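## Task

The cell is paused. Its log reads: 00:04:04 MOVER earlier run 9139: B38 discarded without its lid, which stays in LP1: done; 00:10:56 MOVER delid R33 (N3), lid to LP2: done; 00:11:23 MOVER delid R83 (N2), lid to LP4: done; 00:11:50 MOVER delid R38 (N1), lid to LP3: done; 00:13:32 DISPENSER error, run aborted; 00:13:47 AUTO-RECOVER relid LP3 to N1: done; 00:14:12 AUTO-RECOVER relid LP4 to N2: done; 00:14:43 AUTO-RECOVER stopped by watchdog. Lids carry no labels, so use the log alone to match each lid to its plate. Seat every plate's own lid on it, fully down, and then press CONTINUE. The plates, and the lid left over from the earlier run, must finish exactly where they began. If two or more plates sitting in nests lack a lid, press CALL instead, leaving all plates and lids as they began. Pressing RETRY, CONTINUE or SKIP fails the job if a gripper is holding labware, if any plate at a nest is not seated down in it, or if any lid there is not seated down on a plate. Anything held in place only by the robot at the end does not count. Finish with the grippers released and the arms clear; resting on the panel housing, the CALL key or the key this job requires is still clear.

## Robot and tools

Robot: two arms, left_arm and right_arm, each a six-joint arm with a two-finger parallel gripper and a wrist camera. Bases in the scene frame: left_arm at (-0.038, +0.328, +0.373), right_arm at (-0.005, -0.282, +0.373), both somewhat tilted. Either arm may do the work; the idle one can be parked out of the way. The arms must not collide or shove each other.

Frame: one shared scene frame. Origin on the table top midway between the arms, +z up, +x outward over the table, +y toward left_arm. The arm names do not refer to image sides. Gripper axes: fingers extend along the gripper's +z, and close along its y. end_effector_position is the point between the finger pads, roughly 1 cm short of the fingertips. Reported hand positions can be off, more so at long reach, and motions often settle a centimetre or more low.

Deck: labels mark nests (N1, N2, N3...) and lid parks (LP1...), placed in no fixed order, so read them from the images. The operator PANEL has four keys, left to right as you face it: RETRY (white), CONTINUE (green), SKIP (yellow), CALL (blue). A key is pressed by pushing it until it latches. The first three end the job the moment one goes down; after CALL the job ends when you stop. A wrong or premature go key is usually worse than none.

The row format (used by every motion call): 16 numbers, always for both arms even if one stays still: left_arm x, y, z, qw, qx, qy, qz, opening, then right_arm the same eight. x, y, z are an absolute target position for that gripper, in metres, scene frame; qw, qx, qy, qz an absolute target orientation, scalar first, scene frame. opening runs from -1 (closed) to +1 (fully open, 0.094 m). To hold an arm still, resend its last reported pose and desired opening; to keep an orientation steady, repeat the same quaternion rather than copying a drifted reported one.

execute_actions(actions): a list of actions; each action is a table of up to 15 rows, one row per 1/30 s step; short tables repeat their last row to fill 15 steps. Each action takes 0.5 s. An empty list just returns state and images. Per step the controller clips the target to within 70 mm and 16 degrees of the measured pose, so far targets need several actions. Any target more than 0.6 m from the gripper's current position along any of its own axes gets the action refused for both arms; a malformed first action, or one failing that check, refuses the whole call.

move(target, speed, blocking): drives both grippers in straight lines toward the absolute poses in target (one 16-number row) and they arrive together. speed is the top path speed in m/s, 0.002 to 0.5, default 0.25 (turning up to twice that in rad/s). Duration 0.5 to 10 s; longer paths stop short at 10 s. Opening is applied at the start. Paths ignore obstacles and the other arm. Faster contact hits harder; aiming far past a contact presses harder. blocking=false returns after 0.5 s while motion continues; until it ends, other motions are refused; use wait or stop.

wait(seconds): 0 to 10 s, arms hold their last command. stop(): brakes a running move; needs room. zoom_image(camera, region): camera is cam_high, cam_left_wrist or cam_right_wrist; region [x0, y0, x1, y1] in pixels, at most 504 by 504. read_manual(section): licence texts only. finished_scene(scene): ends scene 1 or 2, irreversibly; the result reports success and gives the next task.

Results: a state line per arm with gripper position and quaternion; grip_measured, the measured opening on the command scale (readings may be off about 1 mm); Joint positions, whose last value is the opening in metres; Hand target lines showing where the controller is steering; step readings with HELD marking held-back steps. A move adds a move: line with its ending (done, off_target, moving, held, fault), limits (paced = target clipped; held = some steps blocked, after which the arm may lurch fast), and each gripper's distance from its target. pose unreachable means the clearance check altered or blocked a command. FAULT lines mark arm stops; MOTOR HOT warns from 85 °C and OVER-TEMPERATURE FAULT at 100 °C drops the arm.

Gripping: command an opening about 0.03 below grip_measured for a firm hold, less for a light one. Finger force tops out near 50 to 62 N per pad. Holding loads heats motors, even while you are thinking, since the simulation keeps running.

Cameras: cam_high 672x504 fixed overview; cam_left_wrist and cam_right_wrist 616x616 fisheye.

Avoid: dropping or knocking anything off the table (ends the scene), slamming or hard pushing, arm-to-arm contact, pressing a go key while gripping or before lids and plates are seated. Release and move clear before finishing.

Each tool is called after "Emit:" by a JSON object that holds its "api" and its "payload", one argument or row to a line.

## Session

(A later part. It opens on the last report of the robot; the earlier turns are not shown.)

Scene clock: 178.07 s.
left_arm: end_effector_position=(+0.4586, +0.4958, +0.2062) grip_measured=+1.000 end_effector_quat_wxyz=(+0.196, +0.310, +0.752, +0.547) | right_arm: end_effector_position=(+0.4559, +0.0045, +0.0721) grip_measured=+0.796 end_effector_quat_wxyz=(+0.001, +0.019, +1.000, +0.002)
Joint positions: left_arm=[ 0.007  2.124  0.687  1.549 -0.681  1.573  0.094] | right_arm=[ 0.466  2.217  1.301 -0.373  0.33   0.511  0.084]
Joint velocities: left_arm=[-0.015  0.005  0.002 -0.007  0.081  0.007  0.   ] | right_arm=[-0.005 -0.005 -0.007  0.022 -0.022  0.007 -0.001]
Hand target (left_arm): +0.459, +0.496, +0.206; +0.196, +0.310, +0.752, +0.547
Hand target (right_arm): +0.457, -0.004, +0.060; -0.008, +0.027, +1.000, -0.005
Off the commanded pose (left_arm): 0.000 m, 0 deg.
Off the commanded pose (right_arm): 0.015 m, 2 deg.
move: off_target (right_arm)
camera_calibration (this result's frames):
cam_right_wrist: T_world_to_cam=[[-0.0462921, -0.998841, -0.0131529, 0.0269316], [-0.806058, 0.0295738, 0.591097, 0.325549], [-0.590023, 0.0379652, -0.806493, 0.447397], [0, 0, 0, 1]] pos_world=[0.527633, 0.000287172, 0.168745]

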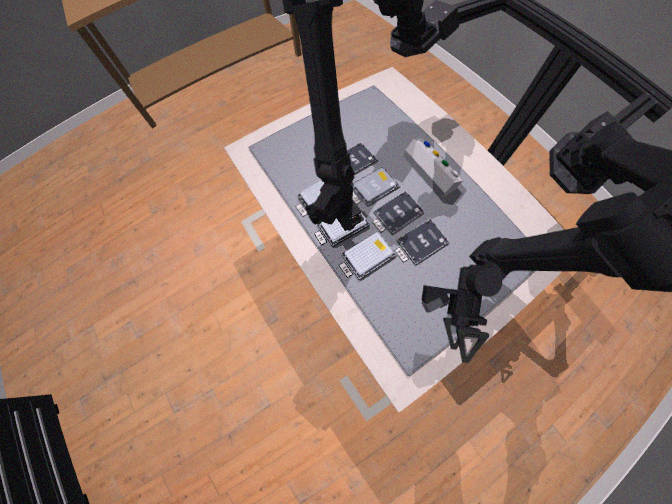

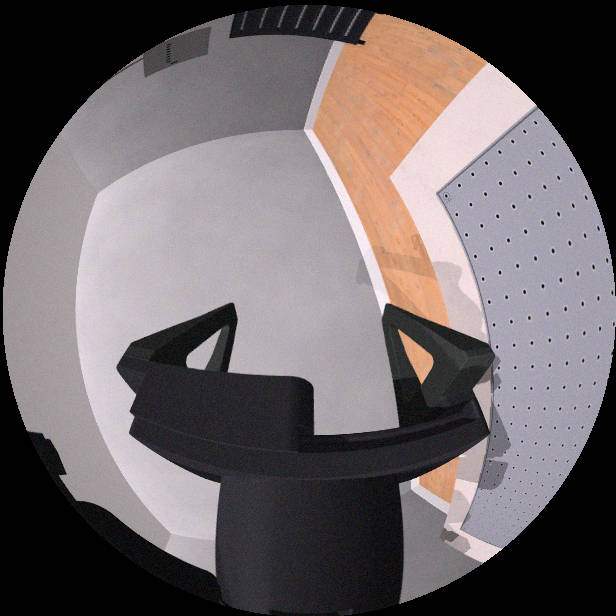

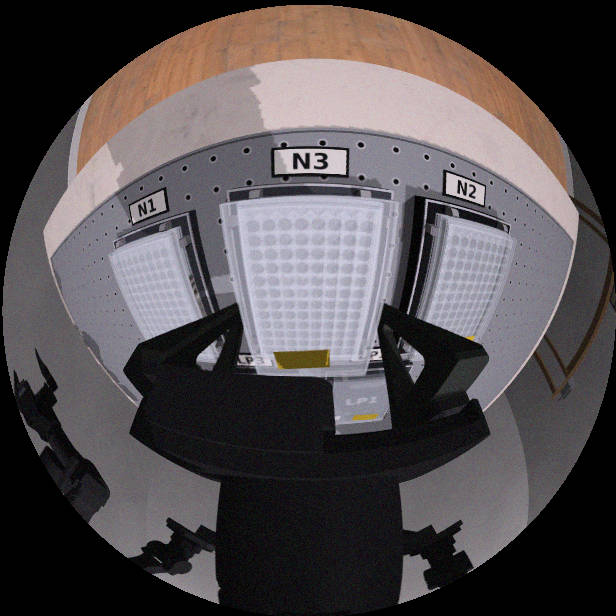

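Emit:
{"api": "move", "payload": {
  "target": [0.4586,0.4958,0.2062,0.196,0.310,0.752,0.547,1, 0.4559,-0.0033,0.0559,-0.008,0.027,1,-0.005,0.76],
  "speed": 0.01
}}

Emit:
{"api": "zoom_image", "payload": {
  "camera": "cam_right_wrist",
  "region": [190, 140, 430, 380]
}}

Scene clock: 186.43 s.
left_arm: end_effector_position=(+0.4586, +0.4958, +0.2062) grip_measured=+1.000 end_effector_quat_wxyz=(+0.196, +0.310, +0.752, +0.547) | right_arm: end_effector_position=(+0.4516, +0.0040, +0.0677) grip_measured=+0.796 end_effector_quat_wxyz=(-0.003, +0.018, +1.000, -0.000)
Joint positions: left_arm=[ 0.007  2.124  0.687  1.549 -0.681  1.573  0.094] | right_arm=[ 0.466  2.227  1.301 -0.373  0.33   0.511  0.084]
Joint velocities: left_arm=[-0.015 -0.015  0.012  0.027 -0.022  0.022  0.   ] | right_arm=[-0.005  0.005  0.002 -0.002 -0.037 -0.081  0.001]
Hand target (left_arm): +0.459, +0.496, +0.206; +0.196, +0.310, +0.752, +0.547
Hand target (right_arm): +0.456, -0.003, +0.056; -0.008, +0.027, +1.000, -0.005
Off the commanded pose (left_arm): 0.000 m, 0 deg.
Off the commanded pose (right_arm): 0.015 m, 1 deg.
move: off_target (right_arm)
camera_calibration (this result's frames):
cam_right_wrist: T_world_to_cam=[[-0.043271, -0.999026, -0.00868443, 0.0245143], [-0.801383, 0.0295172, 0.597423, 0.322162], [-0.596585, 0.0328107, -0.801879, 0.44407], [0, 0, 0, 1]] pos_world=[0.524161, 0.000410883, 0.163837]

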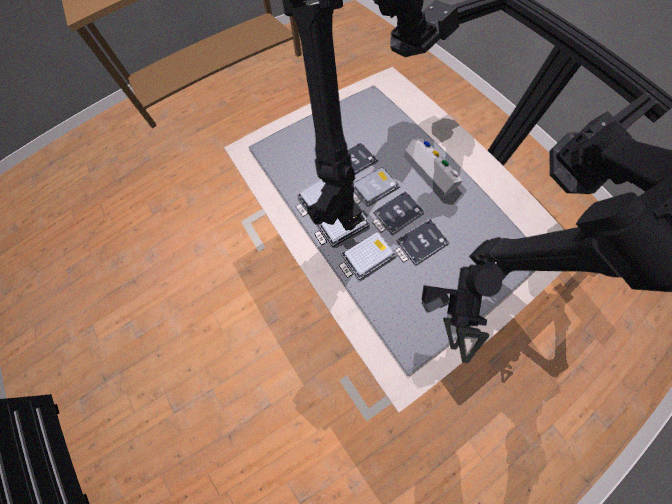

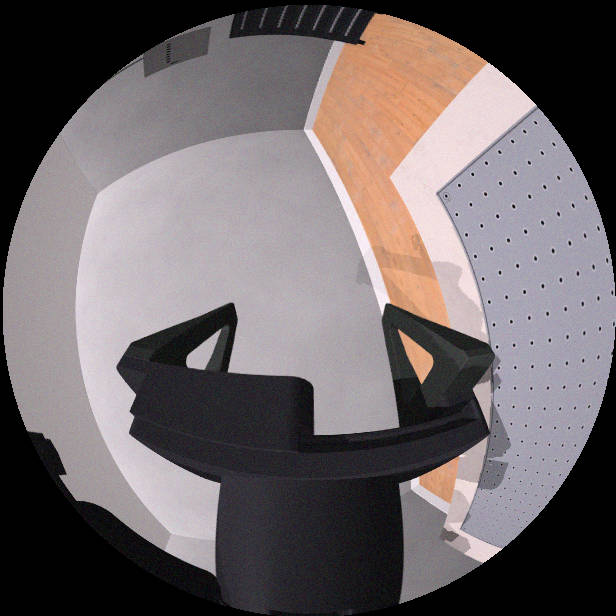

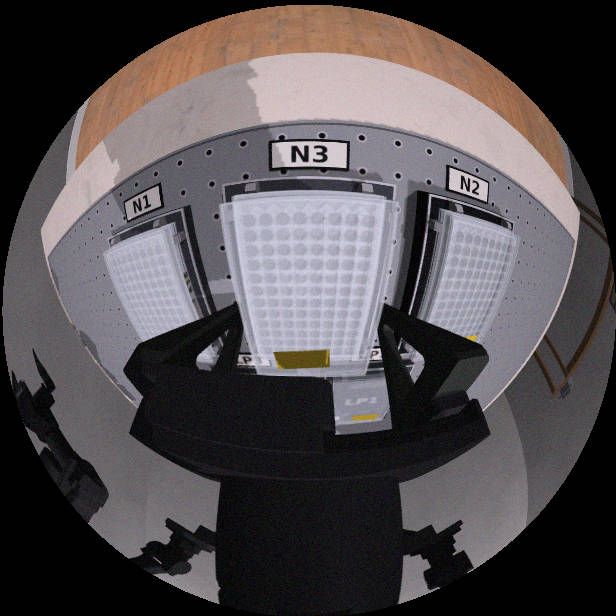

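Region (190, 140, 430, 380) of cam_right_wrist's 616x616 image, scaled by 2.100, with more detail than that image has.

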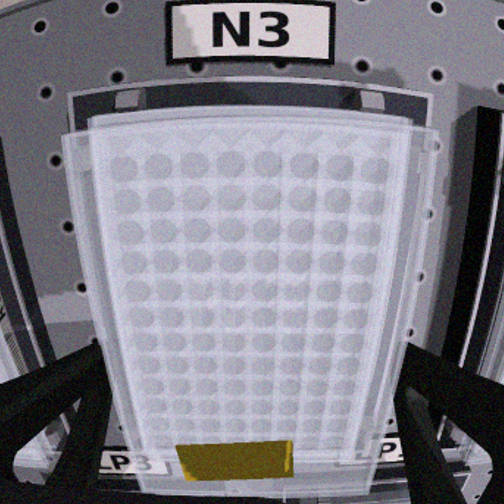

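Emit:
{"api": "move", "payload": {
  "target": [0.4586,0.4958,0.2062,0.196,0.310,0.752,0.547,1, 0.4598,-0.0017,0.0555,-0.001,0.033,1,-0.001,0.76],
  "speed": 0.01
}}

Emit:
{"api": "zoom_image", "payload": {
  "camera": "cam_right_wrist",
  "region": [190, 140, 430, 380]
}}

Scene clock: 194.70 s.
left_arm: end_effector_position=(+0.4586, +0.4958, +0.2062) grip_measured=+1.000 end_effector_quat_wxyz=(+0.196, +0.310, +0.752, +0.547) | right_arm: end_effector_position=(+0.4516, +0.0040, +0.0677) grip_measured=+0.796 end_effector_quat_wxyz=(-0.003, +0.018, +1.000, -0.000)
Joint positions: left_arm=[ 0.007  2.124  0.687  1.549 -0.681  1.573  0.094] | right_arm=[ 0.466  2.227  1.301 -0.373  0.33   0.511  0.084]
Joint velocities: left_arm=[ 0.005 -0.005  0.002  0.002  0.095 -0.007  0.   ] | right_arm=[-0.005  0.005 -0.002  0.002 -0.007  0.051 -0.001]
Hand target (left_arm): +0.459, +0.496, +0.206; +0.196, +0.310, +0.752, +0.547
Hand target (right_arm): +0.460, -0.002, +0.056; -0.001, +0.033, +0.999, -0.001
Off the commanded pose (left_arm): 0.000 m, 0 deg.
Off the commanded pose (right_arm): 0.016 m, 2 deg.
move: off_target (right_arm)
camera_calibration (this result's frames):
cam_right_wrist: T_world_to_cam=[[-0.043271, -0.999026, -0.00868443, 0.0245143], [-0.801383, 0.0295172, 0.597423, 0.322162], [-0.596585, 0.0328107, -0.801879, 0.44407], [0, 0, 0, 1]] pos_world=[0.524161, 0.000410883, 0.163837]

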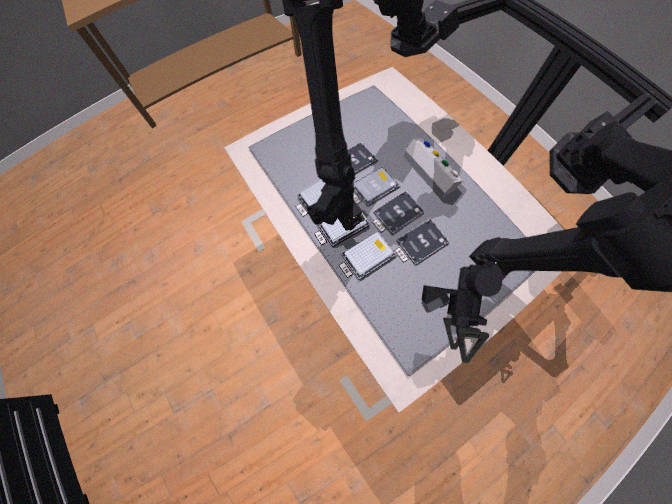

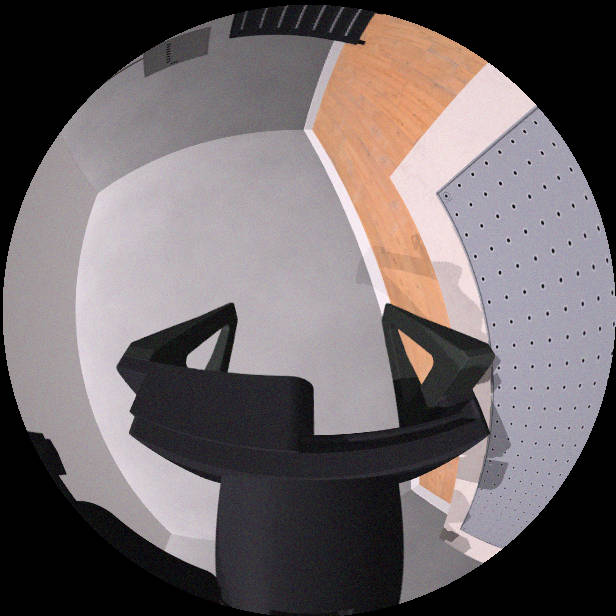

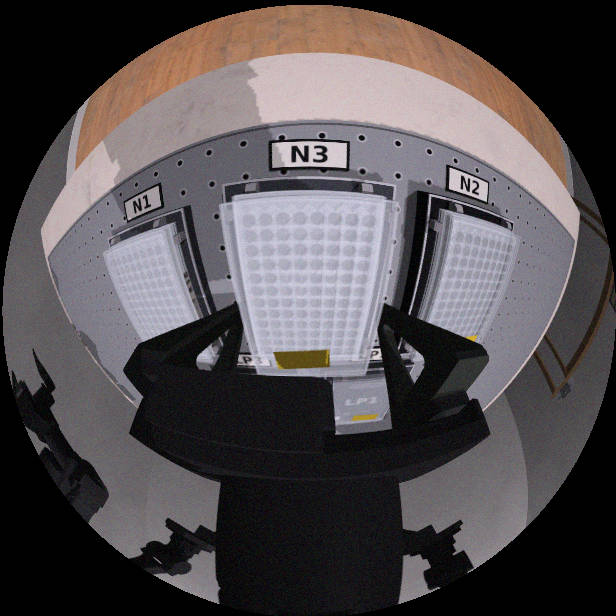

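Region (190, 140, 430, 380) of cam_right_wrist's 616x616 image, scaled by 2.100, with more detail than that image has.

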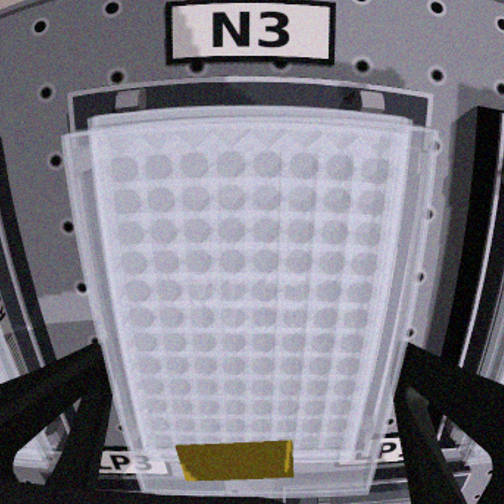

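Emit:
{"api": "execute_actions", "payload": {
  "actions": [
    [[0.4586,0.4958,0.2062,0.196,0.310,0.752,0.547,1, 0.4618,-0.0009,0.0553,0.003,0.040,1,0.001,0.76]]
  ]
}}

Emit:
{"api": "zoom_image", "payload": {
  "camera": "cam_right_wrist",
  "region": [190, 140, 430, 380]
}}

Scene clock: 199.20 s.
left_arm: end_effector_position=(+0.4586, +0.4958, +0.2062) grip_measured=+1.000 end_effector_quat_wxyz=(+0.196, +0.310, +0.752, +0.547) | right_arm: end_effector_position=(+0.4538, +0.0052, +0.0676) grip_measured=+0.796 end_effector_quat_wxyz=(+0.001, +0.023, +1.000, +0.002)
Joint positions: left_arm=[ 0.007  2.124  0.687  1.549 -0.681  1.573  0.094] | right_arm=[ 0.466  2.227  1.301 -0.362  0.33   0.519  0.084]
Joint velocities: left_arm=[-0.005  0.005 -0.012 -0.002  0.007  0.007  0.   ] | right_arm=[-0.005 -0.015  0.007 -0.002 -0.007  0.066  0.   ]
Hand target (left_arm): +0.459, +0.496, +0.206; +0.196, +0.310, +0.752, +0.547
Hand target (right_arm): +0.462, -0.001, +0.056; +0.003, +0.040, +0.999, +0.001
Off the commanded pose (left_arm): 0.000 m, 0 deg.
Off the commanded pose (right_arm): 0.016 m, 2 deg.
Step readings (end_effector_position):
0: left_arm (+0.4586, +0.4958, +0.2062) | right_arm (+0.4516, +0.0040, +0.0677)
1: left_arm (+0.4586, +0.4958, +0.2062) | right_arm (+0.4520, +0.0042, +0.0677)
2: left_arm (+0.4586, +0.4958, +0.2062) | right_arm (+0.4525, +0.0045, +0.0676)
4: left_arm (+0.4586, +0.4958, +0.2062) | right_arm (+0.4534, +0.0050, +0.0676)
8: left_arm (+0.4586, +0.4958, +0.2062) | right_arm (+0.4537, +0.0051, +0.0676)
15: end_effector_position above
camera_calibration (this result's frames):
cam_right_wrist: T_world_to_cam=[[-0.0538907, -0.998453, -0.0137042, 0.0309359], [-0.806363, 0.0354199, 0.590359, 0.326669], [-0.588961, 0.0428654, -0.807024, 0.442011], [0, 0, 0, 1]] pos_world=[0.525408, 0.000370409, 0.164285]

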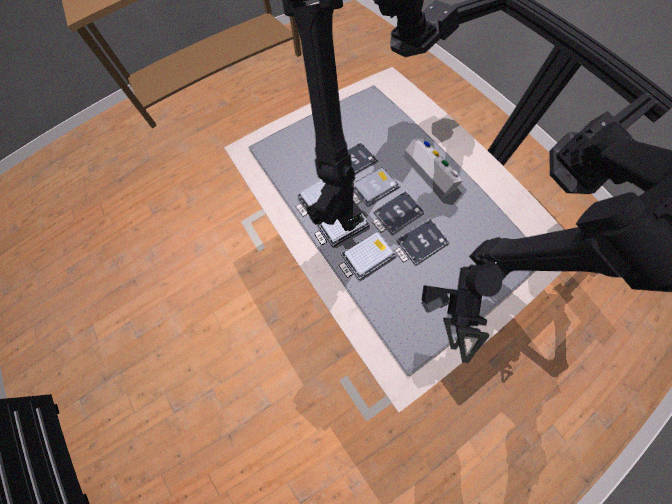

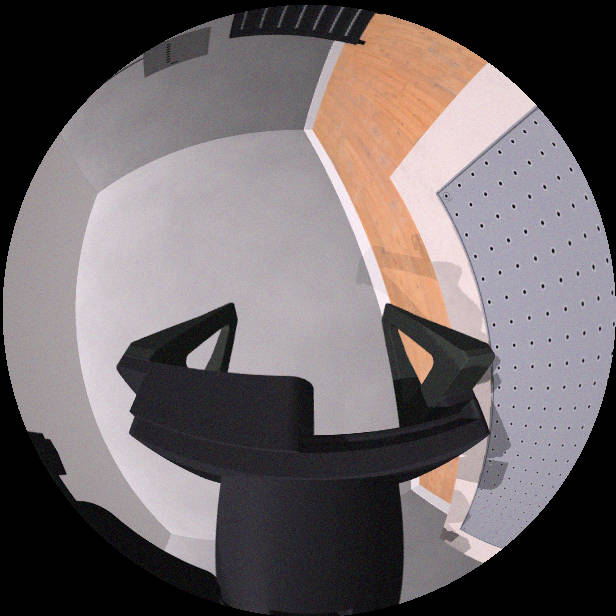

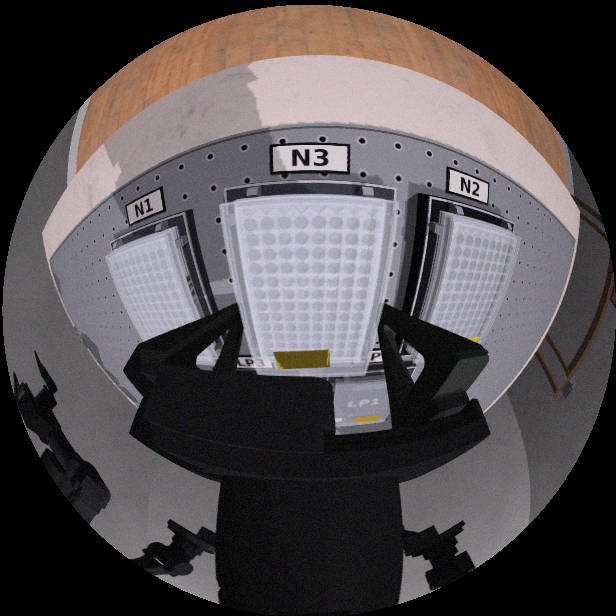

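Region (190, 140, 430, 380) of cam_right_wrist's 616x616 image, scaled by 2.100, with more detail than that image has.

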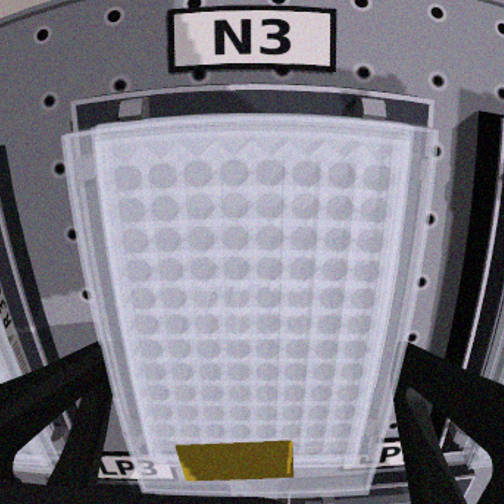

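Emit:
{"api": "execute_actions", "payload": {
  "actions": [
    [[0.4586,0.4958,0.2062,0.196,0.310,0.752,0.547,1, 0.4616,-0.0008,0.0543,0.003,0.040,1,0.001,0.76],[0.4586,0.4958,0.2062,0.196,0.310,0.752,0.547,1, 0.4614,-0.0007,0.0537,0.003,0.040,1,0.001,0.76],[0.4586,0.4958,0.2062,0.196,0.310,0.752,0.547,1, 0.4613,-0.0006,0.0531,0.003,0.040,1,0.001,0.76],[0.4586,0.4958,0.2062,0.196,0.310,0.752,0.547,1, 0.4611,-0.0005,0.0525,0.003,0.040,1,0.001,0.76],[0.4586,0.4958,0.2062,0.196,0.310,0.752,0.547,1, 0.4610,-0.0004,0.0519,0.003,0.040,1,0.001,0.76],[0.4586,0.4958,0.2062,0.196,0.310,0.752,0.547,1, 0.4608,-0.0003,0.0513,0.003,0.040,1,0.001,0.76],[0.4586,0.4958,0.2062,0.196,0.310,0.752,0.547,1, 0.4607,-0.0002,0.0507,0.003,0.040,1,0.001,0.76],[0.4586,0.4958,0.2062,0.196,0.310,0.752,0.547,1, 0.4605,-0.0001,0.0500,0.003,0.040,1,0.001,0.76]]
  ]
}}

Emit:
{"api": "zoom_image", "payload": {
  "camera": "cam_right_wrist",
  "region": [190, 140, 430, 380]
}}

Scene clock: 208.90 s.
left_arm: end_effector_position=(+0.4586, +0.4958, +0.2062) grip_measured=+1.000 end_effector_quat_wxyz=(+0.196, +0.310, +0.752, +0.547) | right_arm: end_effector_position=(+0.4509, +0.0059, +0.0620) grip_measured=+0.796 end_effector_quat_wxyz=(+0.000, +0.023, +1.000, +0.002)
Joint positions: left_arm=[ 0.007  2.124  0.687  1.549 -0.681  1.573  0.094] | right_arm=[ 0.466  2.24   1.303 -0.352  0.33   0.519  0.084]
Joint velocities: left_arm=[-0.005  0.005 -0.002 -0.002 -0.037  0.051  0.   ] | right_arm=[-0.005  0.005  0.017 -0.012 -0.066  0.037  0.   ]
Hand target (left_arm): +0.459, +0.496, +0.206; +0.196, +0.310, +0.752, +0.547
Hand target (right_arm): +0.460, -0.000, +0.051; +0.003, +0.040, +0.999, +0.001
Off the commanded pose (left_arm): 0.000 m, 0 deg.
Off the commanded pose (right_arm): 0.016 m, 2 deg.
Step readings (end_effector_position):
0: left_arm (+0.4586, +0.4958, +0.2062) | right_arm (+0.4538, +0.0052, +0.0676)
1: left_arm (+0.4586, +0.4958, +0.2062) | right_arm (+0.4538, +0.0052, +0.0676)
2: left_arm (+0.4586, +0.4958, +0.2062) | right_arm (+0.4537, +0.0052, +0.0674)
4: left_arm (+0.4586, +0.4958, +0.2062) | right_arm (+0.4536, +0.0054, +0.0669)
8: left_arm (+0.4586, +0.4958, +0.2062) | right_arm (+0.4520, +0.0055, +0.0644)
15: end_effector_position above
camera_calibration (this result's frames):
cam_right_wrist: T_world_to_cam=[[-0.0541725, -0.998447, -0.0129786, 0.0314806], [-0.805593, 0.0360217, 0.591373, 0.327211], [-0.589987, 0.0424916, -0.806294, 0.436271], [0, 0, 0, 1]] pos_world=[0.522699, 0.00110711, 0.158668]

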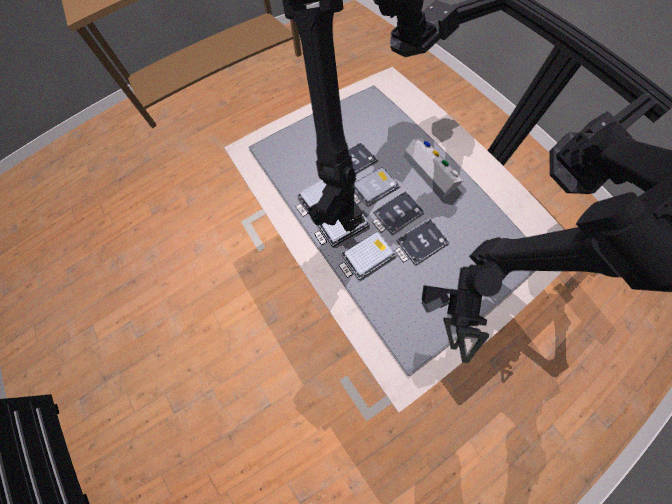

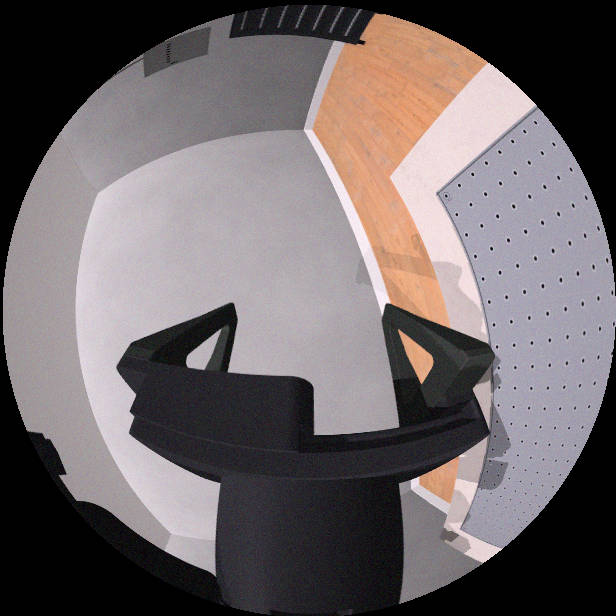

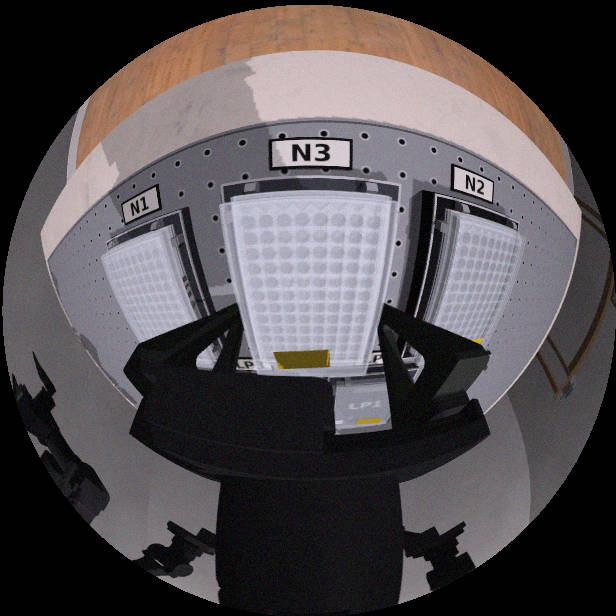

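Region (190, 140, 430, 380) of cam_right_wrist's 616x616 image, scaled by 2.100, with more detail than that image has.

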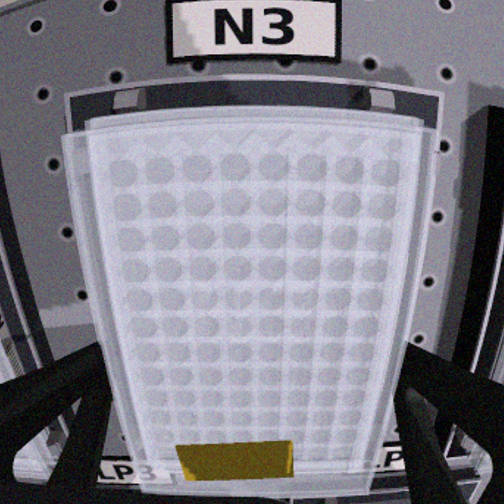

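Emit:
{"api": "zoom_image", "payload": {
  "camera": "cam_right_wrist",
  "region": [210, 170, 310, 240]
}}

Emit:
{"api": "zoom_image", "payload": {
  "camera": "cam_right_wrist",
  "region": [310, 170, 410, 240]
}}

Emit:
{"api": "zoom_image", "payload": {
  "camera": "cam_high",
  "region": [295, 180, 405, 280]
}}

Region (210, 170, 310, 240) of cam_right_wrist's 616x616 image, scaled by 5.040, with more detail than that image has; it fills the top 353 rows of this view, and the rest is white.

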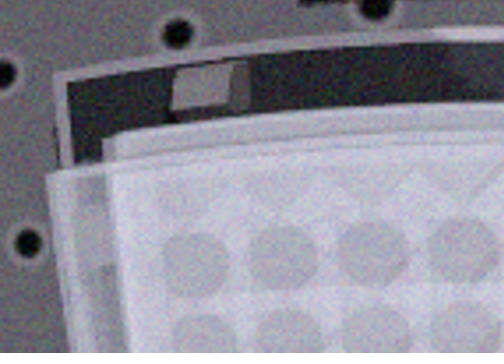

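Region (310, 170, 410, 240) of cam_right_wrist's 616x616 image, scaled by 5.040, with more detail than that image has; it fills the top 353 rows of this view, and the rest is white.

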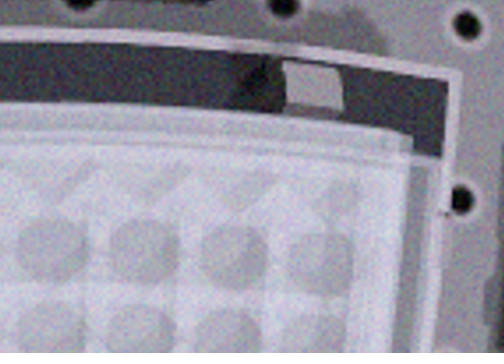

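Region (295, 180, 405, 280) of cam_high's 672x504 image, scaled by 4.582, with more detail than that image has; it fills the top 458 rows of this view, and the rest is white.

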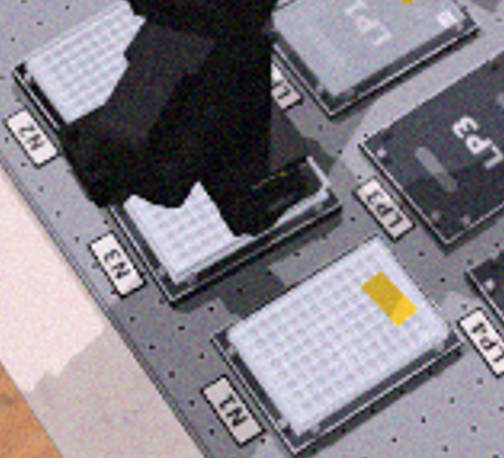

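Emit:
{"api": "execute_actions", "payload": {
  "actions": [
    [[0.4586,0.4958,0.2062,0.196,0.310,0.752,0.547,1, 0.4612,-0.0007,0.0498,0.003,0.040,1,0.001,0.76],[0.4586,0.4958,0.2062,0.196,0.310,0.752,0.547,1, 0.4619,-0.0013,0.0496,0.003,0.040,1,0.001,0.76],[0.4586,0.4958,0.2062,0.196,0.310,0.752,0.547,1, 0.4625,-0.0019,0.0494,0.003,0.040,1,0.001,0.76],[0.4586,0.4958,0.2062,0.196,0.310,0.752,0.547,1, 0.4629,-0.0024,0.0492,0.003,0.040,1,0.001,0.76],[0.4586,0.4958,0.2062,0.196,0.310,0.752,0.547,1, 0.4629,-0.0024,0.0492,0.003,0.040,1,0.001,0.76],[0.4586,0.4958,0.2062,0.196,0.310,0.752,0.547,1, 0.4629,-0.0024,0.0492,0.003,0.040,1,0.001,0.76],[0.4586,0.4958,0.2062,0.196,0.310,0.752,0.547,1, 0.4627,-0.0023,0.0486,0.003,0.040,1,0.001,0.76],[0.4586,0.4958,0.2062,0.196,0.310,0.752,0.547,1, 0.4625,-0.0022,0.0480,0.003,0.040,1,0.001,0.76],[0.4586,0.4958,0.2062,0.196,0.310,0.752,0.547,1, 0.4623,-0.0021,0.0474,0.003,0.040,1,0.001,0.76],[0.4586,0.4958,0.2062,0.196,0.310,0.752,0.547,1, 0.4622,-0.0020,0.0468,0.003,0.040,1,0.001,0.76]]
  ]
}}

Emit:
{"api": "zoom_image", "payload": {
  "camera": "cam_right_wrist",
  "region": [190, 140, 430, 380]
}}

Scene clock: 232.27 s.
left_arm: end_effector_position=(+0.4586, +0.4958, +0.2062) grip_measured=+1.000 end_effector_quat_wxyz=(+0.196, +0.310, +0.752, +0.547) | right_arm: end_effector_position=(+0.4510, +0.0057, +0.0598) grip_measured=+0.796 end_effector_quat_wxyz=(+0.000, +0.024, +1.000, +0.001)
Joint positions: left_arm=[ 0.007  2.124  0.687  1.549 -0.681  1.573  0.094] | right_arm=[ 0.465  2.245  1.306 -0.351  0.33   0.519  0.084]
Joint velocities: left_arm=[-0.015 -0.005  0.017  0.002  0.022  0.022  0.   ] | right_arm=[-0.005  0.005 -0.007 -0.002  0.037 -0.051 -0.   ]
Hand target (left_arm): +0.459, +0.496, +0.206; +0.196, +0.310, +0.752, +0.547
Hand target (right_arm): +0.462, -0.002, +0.047; +0.003, +0.040, +0.999, +0.001
Off the commanded pose (left_arm): 0.000 m, 0 deg.
Off the commanded pose (right_arm): 0.019 m, 2 deg.
Step readings (end_effector_position):
0: left_arm (+0.4586, +0.4958, +0.2062) | right_arm (+0.4509, +0.0059, +0.0620)
1: left_arm (+0.4586, +0.4958, +0.2062) | right_arm (+0.4509, +0.0059, +0.0620)
2: left_arm (+0.4586, +0.4958, +0.2062) | right_arm (+0.4509, +0.0059, +0.0620)
4: left_arm (+0.4586, +0.4958, +0.2062) | right_arm (+0.4509, +0.0059, +0.0620)
8: left_arm (+0.4586, +0.4958, +0.2062) | right_arm (+0.4509, +0.0054, +0.0617)
15: end_effector_position above
camera_calibration (this result's frames):
cam_right_wrist: T_world_to_cam=[[-0.0554395, -0.998388, -0.0121921, 0.0318235], [-0.805219, 0.0374862, 0.591792, 0.328443], [-0.59038, 0.0426259, -0.805999, 0.434668], [0, 0, 0, 1]] pos_world=[0.522852, 0.000932054, 0.15636]

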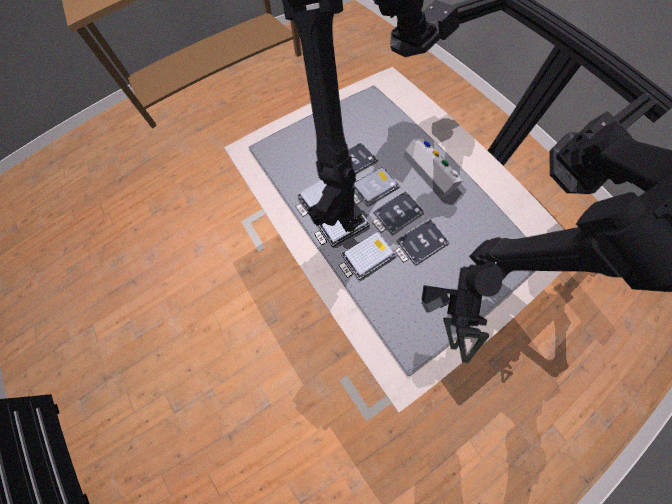

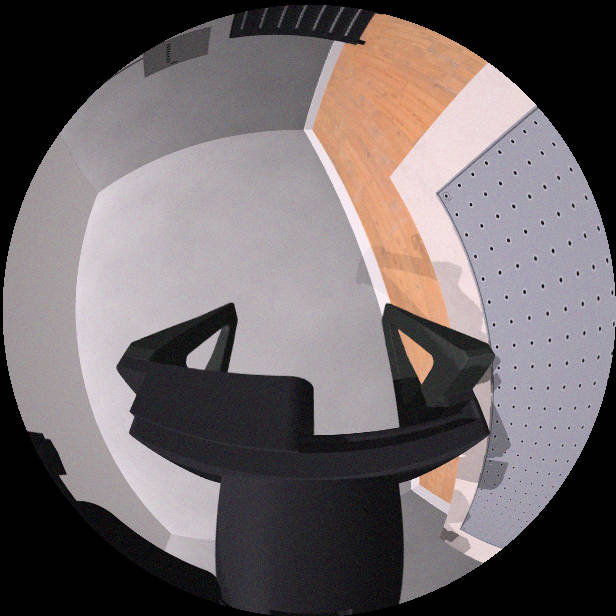

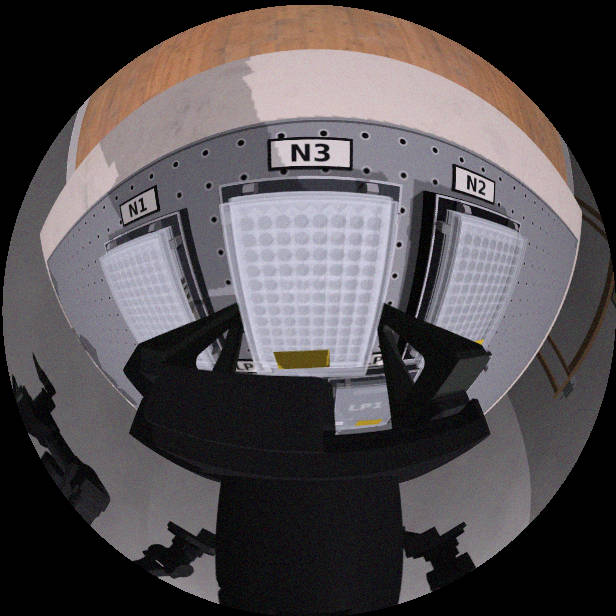

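Region (190, 140, 430, 380) of cam_right_wrist's 616x616 image, scaled by 2.100, with more detail than that image has.

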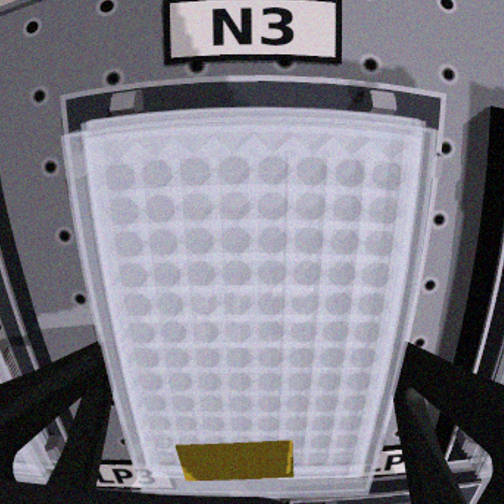

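Emit:
{"api": "execute_actions", "payload": {
  "actions": [
    [[0.4586,0.4958,0.2062,0.196,0.310,0.752,0.547,1, 0.4638,-0.0021,0.0465,0.0055,0.040,1,0.0025,0.76],[0.4586,0.4958,0.2062,0.196,0.310,0.752,0.547,1, 0.4654,-0.0023,0.0461,0.008,0.040,1,0.004,0.76]]
  ]
}}

Emit:
{"api": "zoom_image", "payload": {
  "camera": "cam_right_wrist",
  "region": [190, 140, 430, 380]
}}

Scene clock: 239.90 s.
left_arm: end_effector_position=(+0.4586, +0.4958, +0.2062) grip_measured=+1.000 end_effector_quat_wxyz=(+0.196, +0.310, +0.752, +0.547) | right_arm: end_effector_position=(+0.4534, +0.0060, +0.0591) grip_measured=+0.796 end_effector_quat_wxyz=(+0.003, +0.026, +1.000, +0.004)
Joint positions: left_arm=[ 0.007  2.124  0.687  1.549 -0.681  1.573  0.094] | right_arm=[ 0.462  2.246  1.307 -0.34   0.327  0.519  0.084]
Joint velocities: left_arm=[-0.005 -0.005  0.012 -0.022  0.037 -0.066  0.   ] | right_arm=[-0.005  0.005 -0.007  0.002 -0.022 -0.037  0.   ]
Hand target (left_arm): +0.459, +0.496, +0.206; +0.196, +0.310, +0.752, +0.547
Hand target (right_arm): +0.465, -0.003, +0.047; +0.008, +0.040, +0.999, +0.004
Off the commanded pose (left_arm): 0.000 m, 0 deg.
Off the commanded pose (right_arm): 0.020 m, 2 deg.
Step readings (end_effector_position):
0: left_arm (+0.4586, +0.4958, +0.2062) | right_arm (+0.4513, +0.0058, +0.0598)
1: left_arm (+0.4586, +0.4958, +0.2062) | right_arm (+0.4516, +0.0060, +0.0598)
2: left_arm (+0.4586, +0.4958, +0.2062) | right_arm (+0.4520, +0.0061, +0.0596)
4: left_arm (+0.4586, +0.4958, +0.2062) | right_arm (+0.4533, +0.0062, +0.0594)
8: left_arm (+0.4586, +0.4958, +0.2062) | right_arm (+0.4534, +0.0060, +0.0591)
15: end_effector_position above
camera_calibration (this result's frames):
cam_right_wrist: T_world_to_cam=[[-0.0606201, -0.997993, -0.018325, 0.0349785], [-0.809023, 0.0383721, 0.586523, 0.332743], [-0.584642, 0.0503804, -0.809725, 0.433028], [0, 0, 0, 1]] pos_world=[0.524483, 0.000324085, 0.156113]

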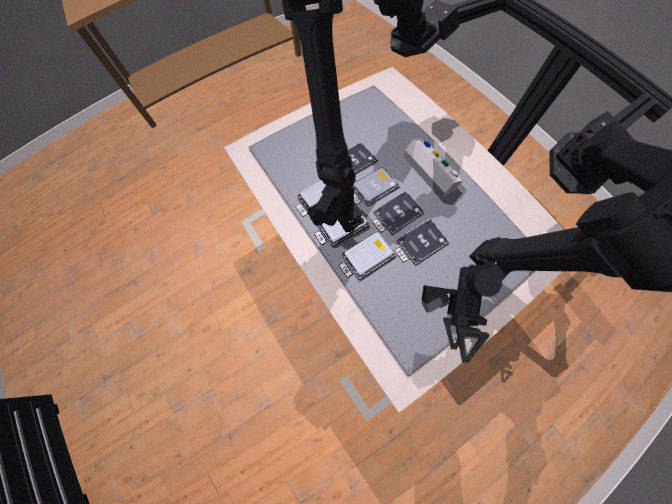

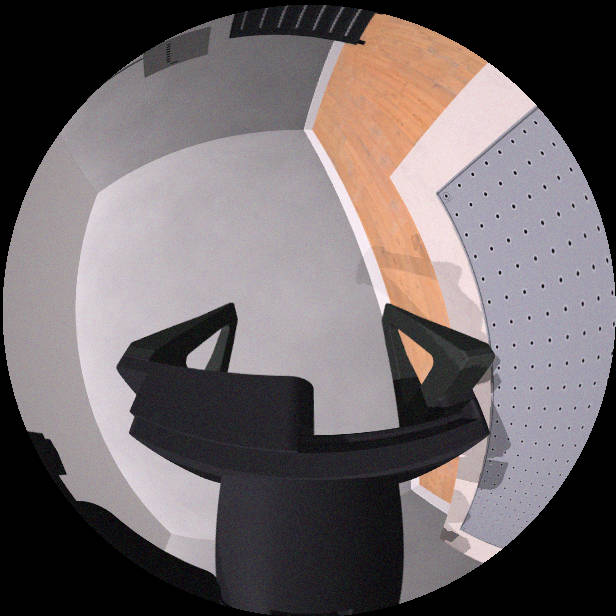

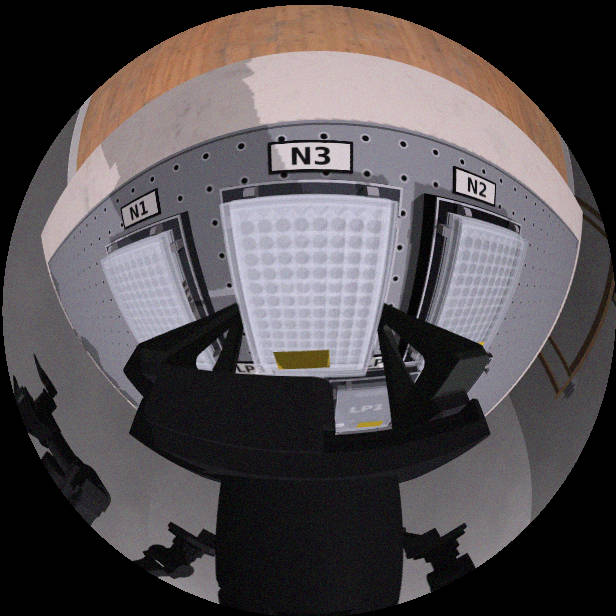

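Region (190, 140, 430, 380) of cam_right_wrist's 616x616 image, scaled by 2.100, with more detail than that image has.

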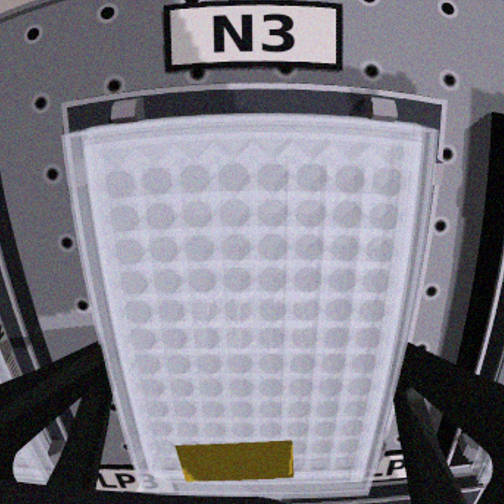

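Emit:
{"api": "execute_actions", "payload": {
  "actions": [
    [[0.4586,0.4958,0.2062,0.196,0.310,0.752,0.547,1, 0.4654,-0.0025,0.0455,0.008,0.040,1,0.004,0.76],[0.4586,0.4958,0.2062,0.196,0.310,0.752,0.547,1, 0.4654,-0.0027,0.0449,0.008,0.040,1,0.004,0.76],[0.4586,0.4958,0.2062,0.196,0.310,0.752,0.547,1, 0.4654,-0.0029,0.0443,0.008,0.040,1,0.004,0.76],[0.4586,0.4958,0.2062,0.196,0.310,0.752,0.547,1, 0.4654,-0.0031,0.0437,0.008,0.040,1,0.004,0.76],[0.4586,0.4958,0.2062,0.196,0.310,0.752,0.547,1, 0.4654,-0.0033,0.0431,0.008,0.040,1,0.004,0.76],[0.4586,0.4958,0.2062,0.196,0.310,0.752,0.547,1, 0.4654,-0.0033,0.0425,0.008,0.040,1,0.004,0.76],[0.4586,0.4958,0.2062,0.196,0.310,0.752,0.547,1, 0.4654,-0.0033,0.0419,0.008,0.040,1,0.004,0.76],[0.4586,0.4958,0.2062,0.196,0.310,0.752,0.547,1, 0.4654,-0.0033,0.0413,0.008,0.040,1,0.004,0.76]]
  ]
}}

Emit:
{"api": "zoom_image", "payload": {
  "camera": "cam_right_wrist",
  "region": [190, 140, 430, 380]
}}

Scene clock: 248.10 s.
left_arm: end_effector_position=(+0.4586, +0.4958, +0.2062) grip_measured=+1.000 end_effector_quat_wxyz=(+0.196, +0.310, +0.752, +0.547) | right_arm: end_effector_position=(+0.4529, +0.0059, +0.0562) grip_measured=+0.796 end_effector_quat_wxyz=(+0.004, +0.028, +1.000, +0.005)
Joint positions: left_arm=[ 0.007  2.124  0.687  1.549 -0.681  1.573  0.094] | right_arm=[ 0.46   2.251  1.307 -0.332  0.325  0.519  0.084]
Joint velocities: left_arm=[-0.015  0.015 -0.007  0.027 -0.007  0.037  0.   ] | right_arm=[-0.005 -0.005 -0.007 -0.002 -0.022 -0.037 -0.001]
Hand target (left_arm): +0.459, +0.496, +0.206; +0.196, +0.310, +0.752, +0.547
Hand target (right_arm): +0.465, -0.004, +0.042; +0.008, +0.040, +0.999, +0.004
Off the commanded pose (left_arm): 0.000 m, 0 deg.
Off the commanded pose (right_arm): 0.022 m, 1 deg.
Step readings (end_effector_position):
0: left_arm (+0.4586, +0.4958, +0.2062) | right_arm (+0.4534, +0.0060, +0.0591)
1: left_arm (+0.4586, +0.4958, +0.2062) | right_arm (+0.4534, +0.0060, +0.0591)
2: left_arm (+0.4586, +0.4958, +0.2062) | right_arm (+0.4534, +0.0060, +0.0591)
4: left_arm (+0.4586, +0.4958, +0.2062) | right_arm (+0.4532, +0.0062, +0.0587)
8: left_arm (+0.4586, +0.4958, +0.2062) | right_arm (+0.4529, +0.0060, +0.0570)
15: end_effector_position above
camera_calibration (this result's frames):
cam_right_wrist: T_world_to_cam=[[-0.0631733, -0.997792, -0.0204937, 0.0360563], [-0.809571, 0.0392265, 0.58571, 0.334361], [-0.583613, 0.0535923, -0.810261, 0.429976], [0, 0, 0, 1]] pos_world=[0.523906, -0.000182507, 0.153293]

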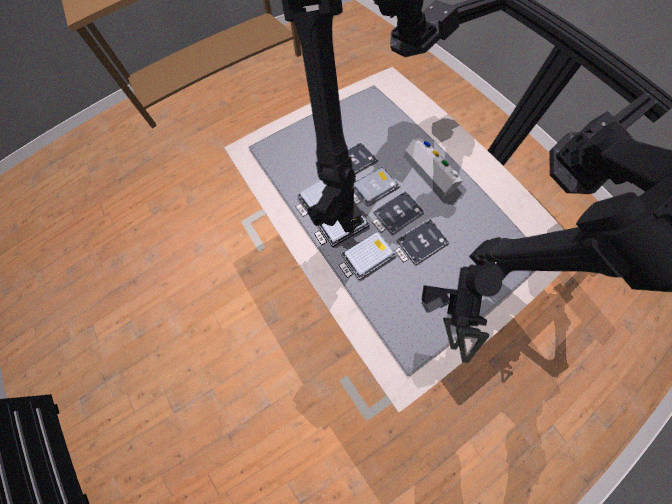

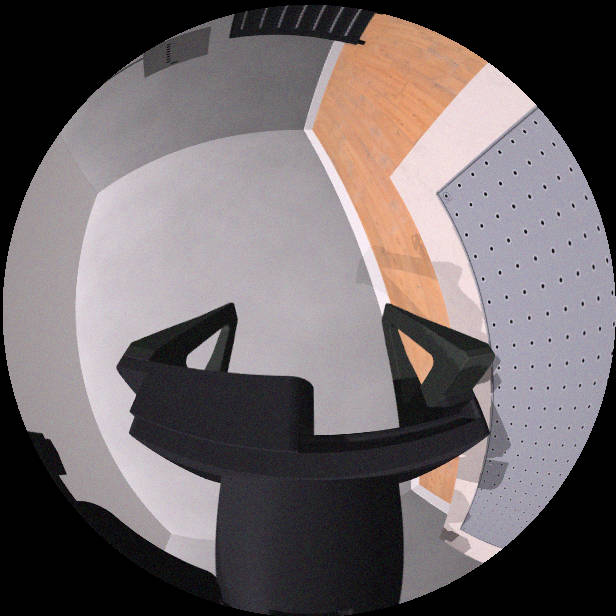

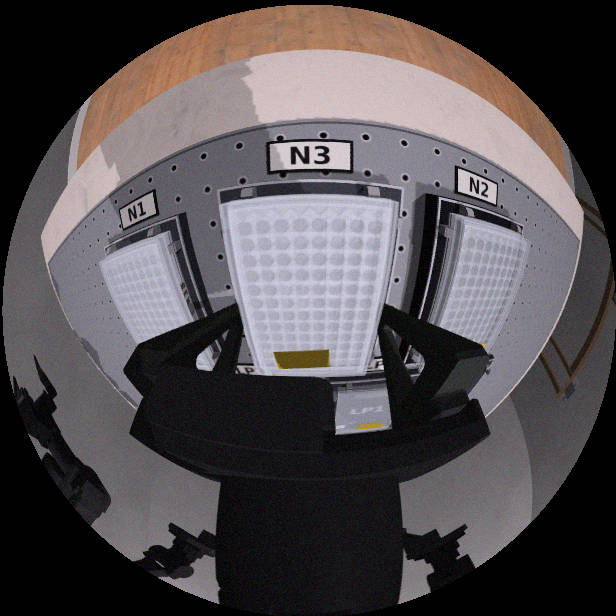

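Region (190, 140, 430, 380) of cam_right_wrist's 616x616 image, scaled by 2.100, with more detail than that image has.

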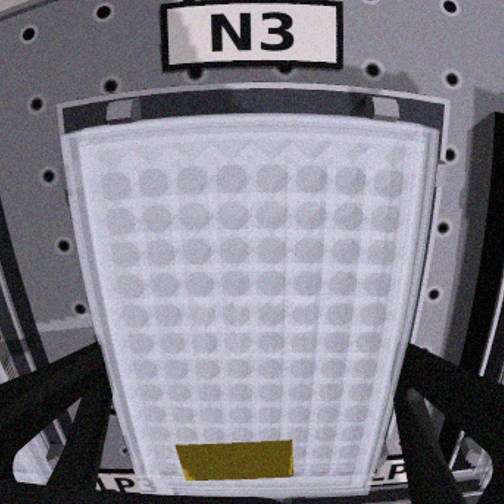

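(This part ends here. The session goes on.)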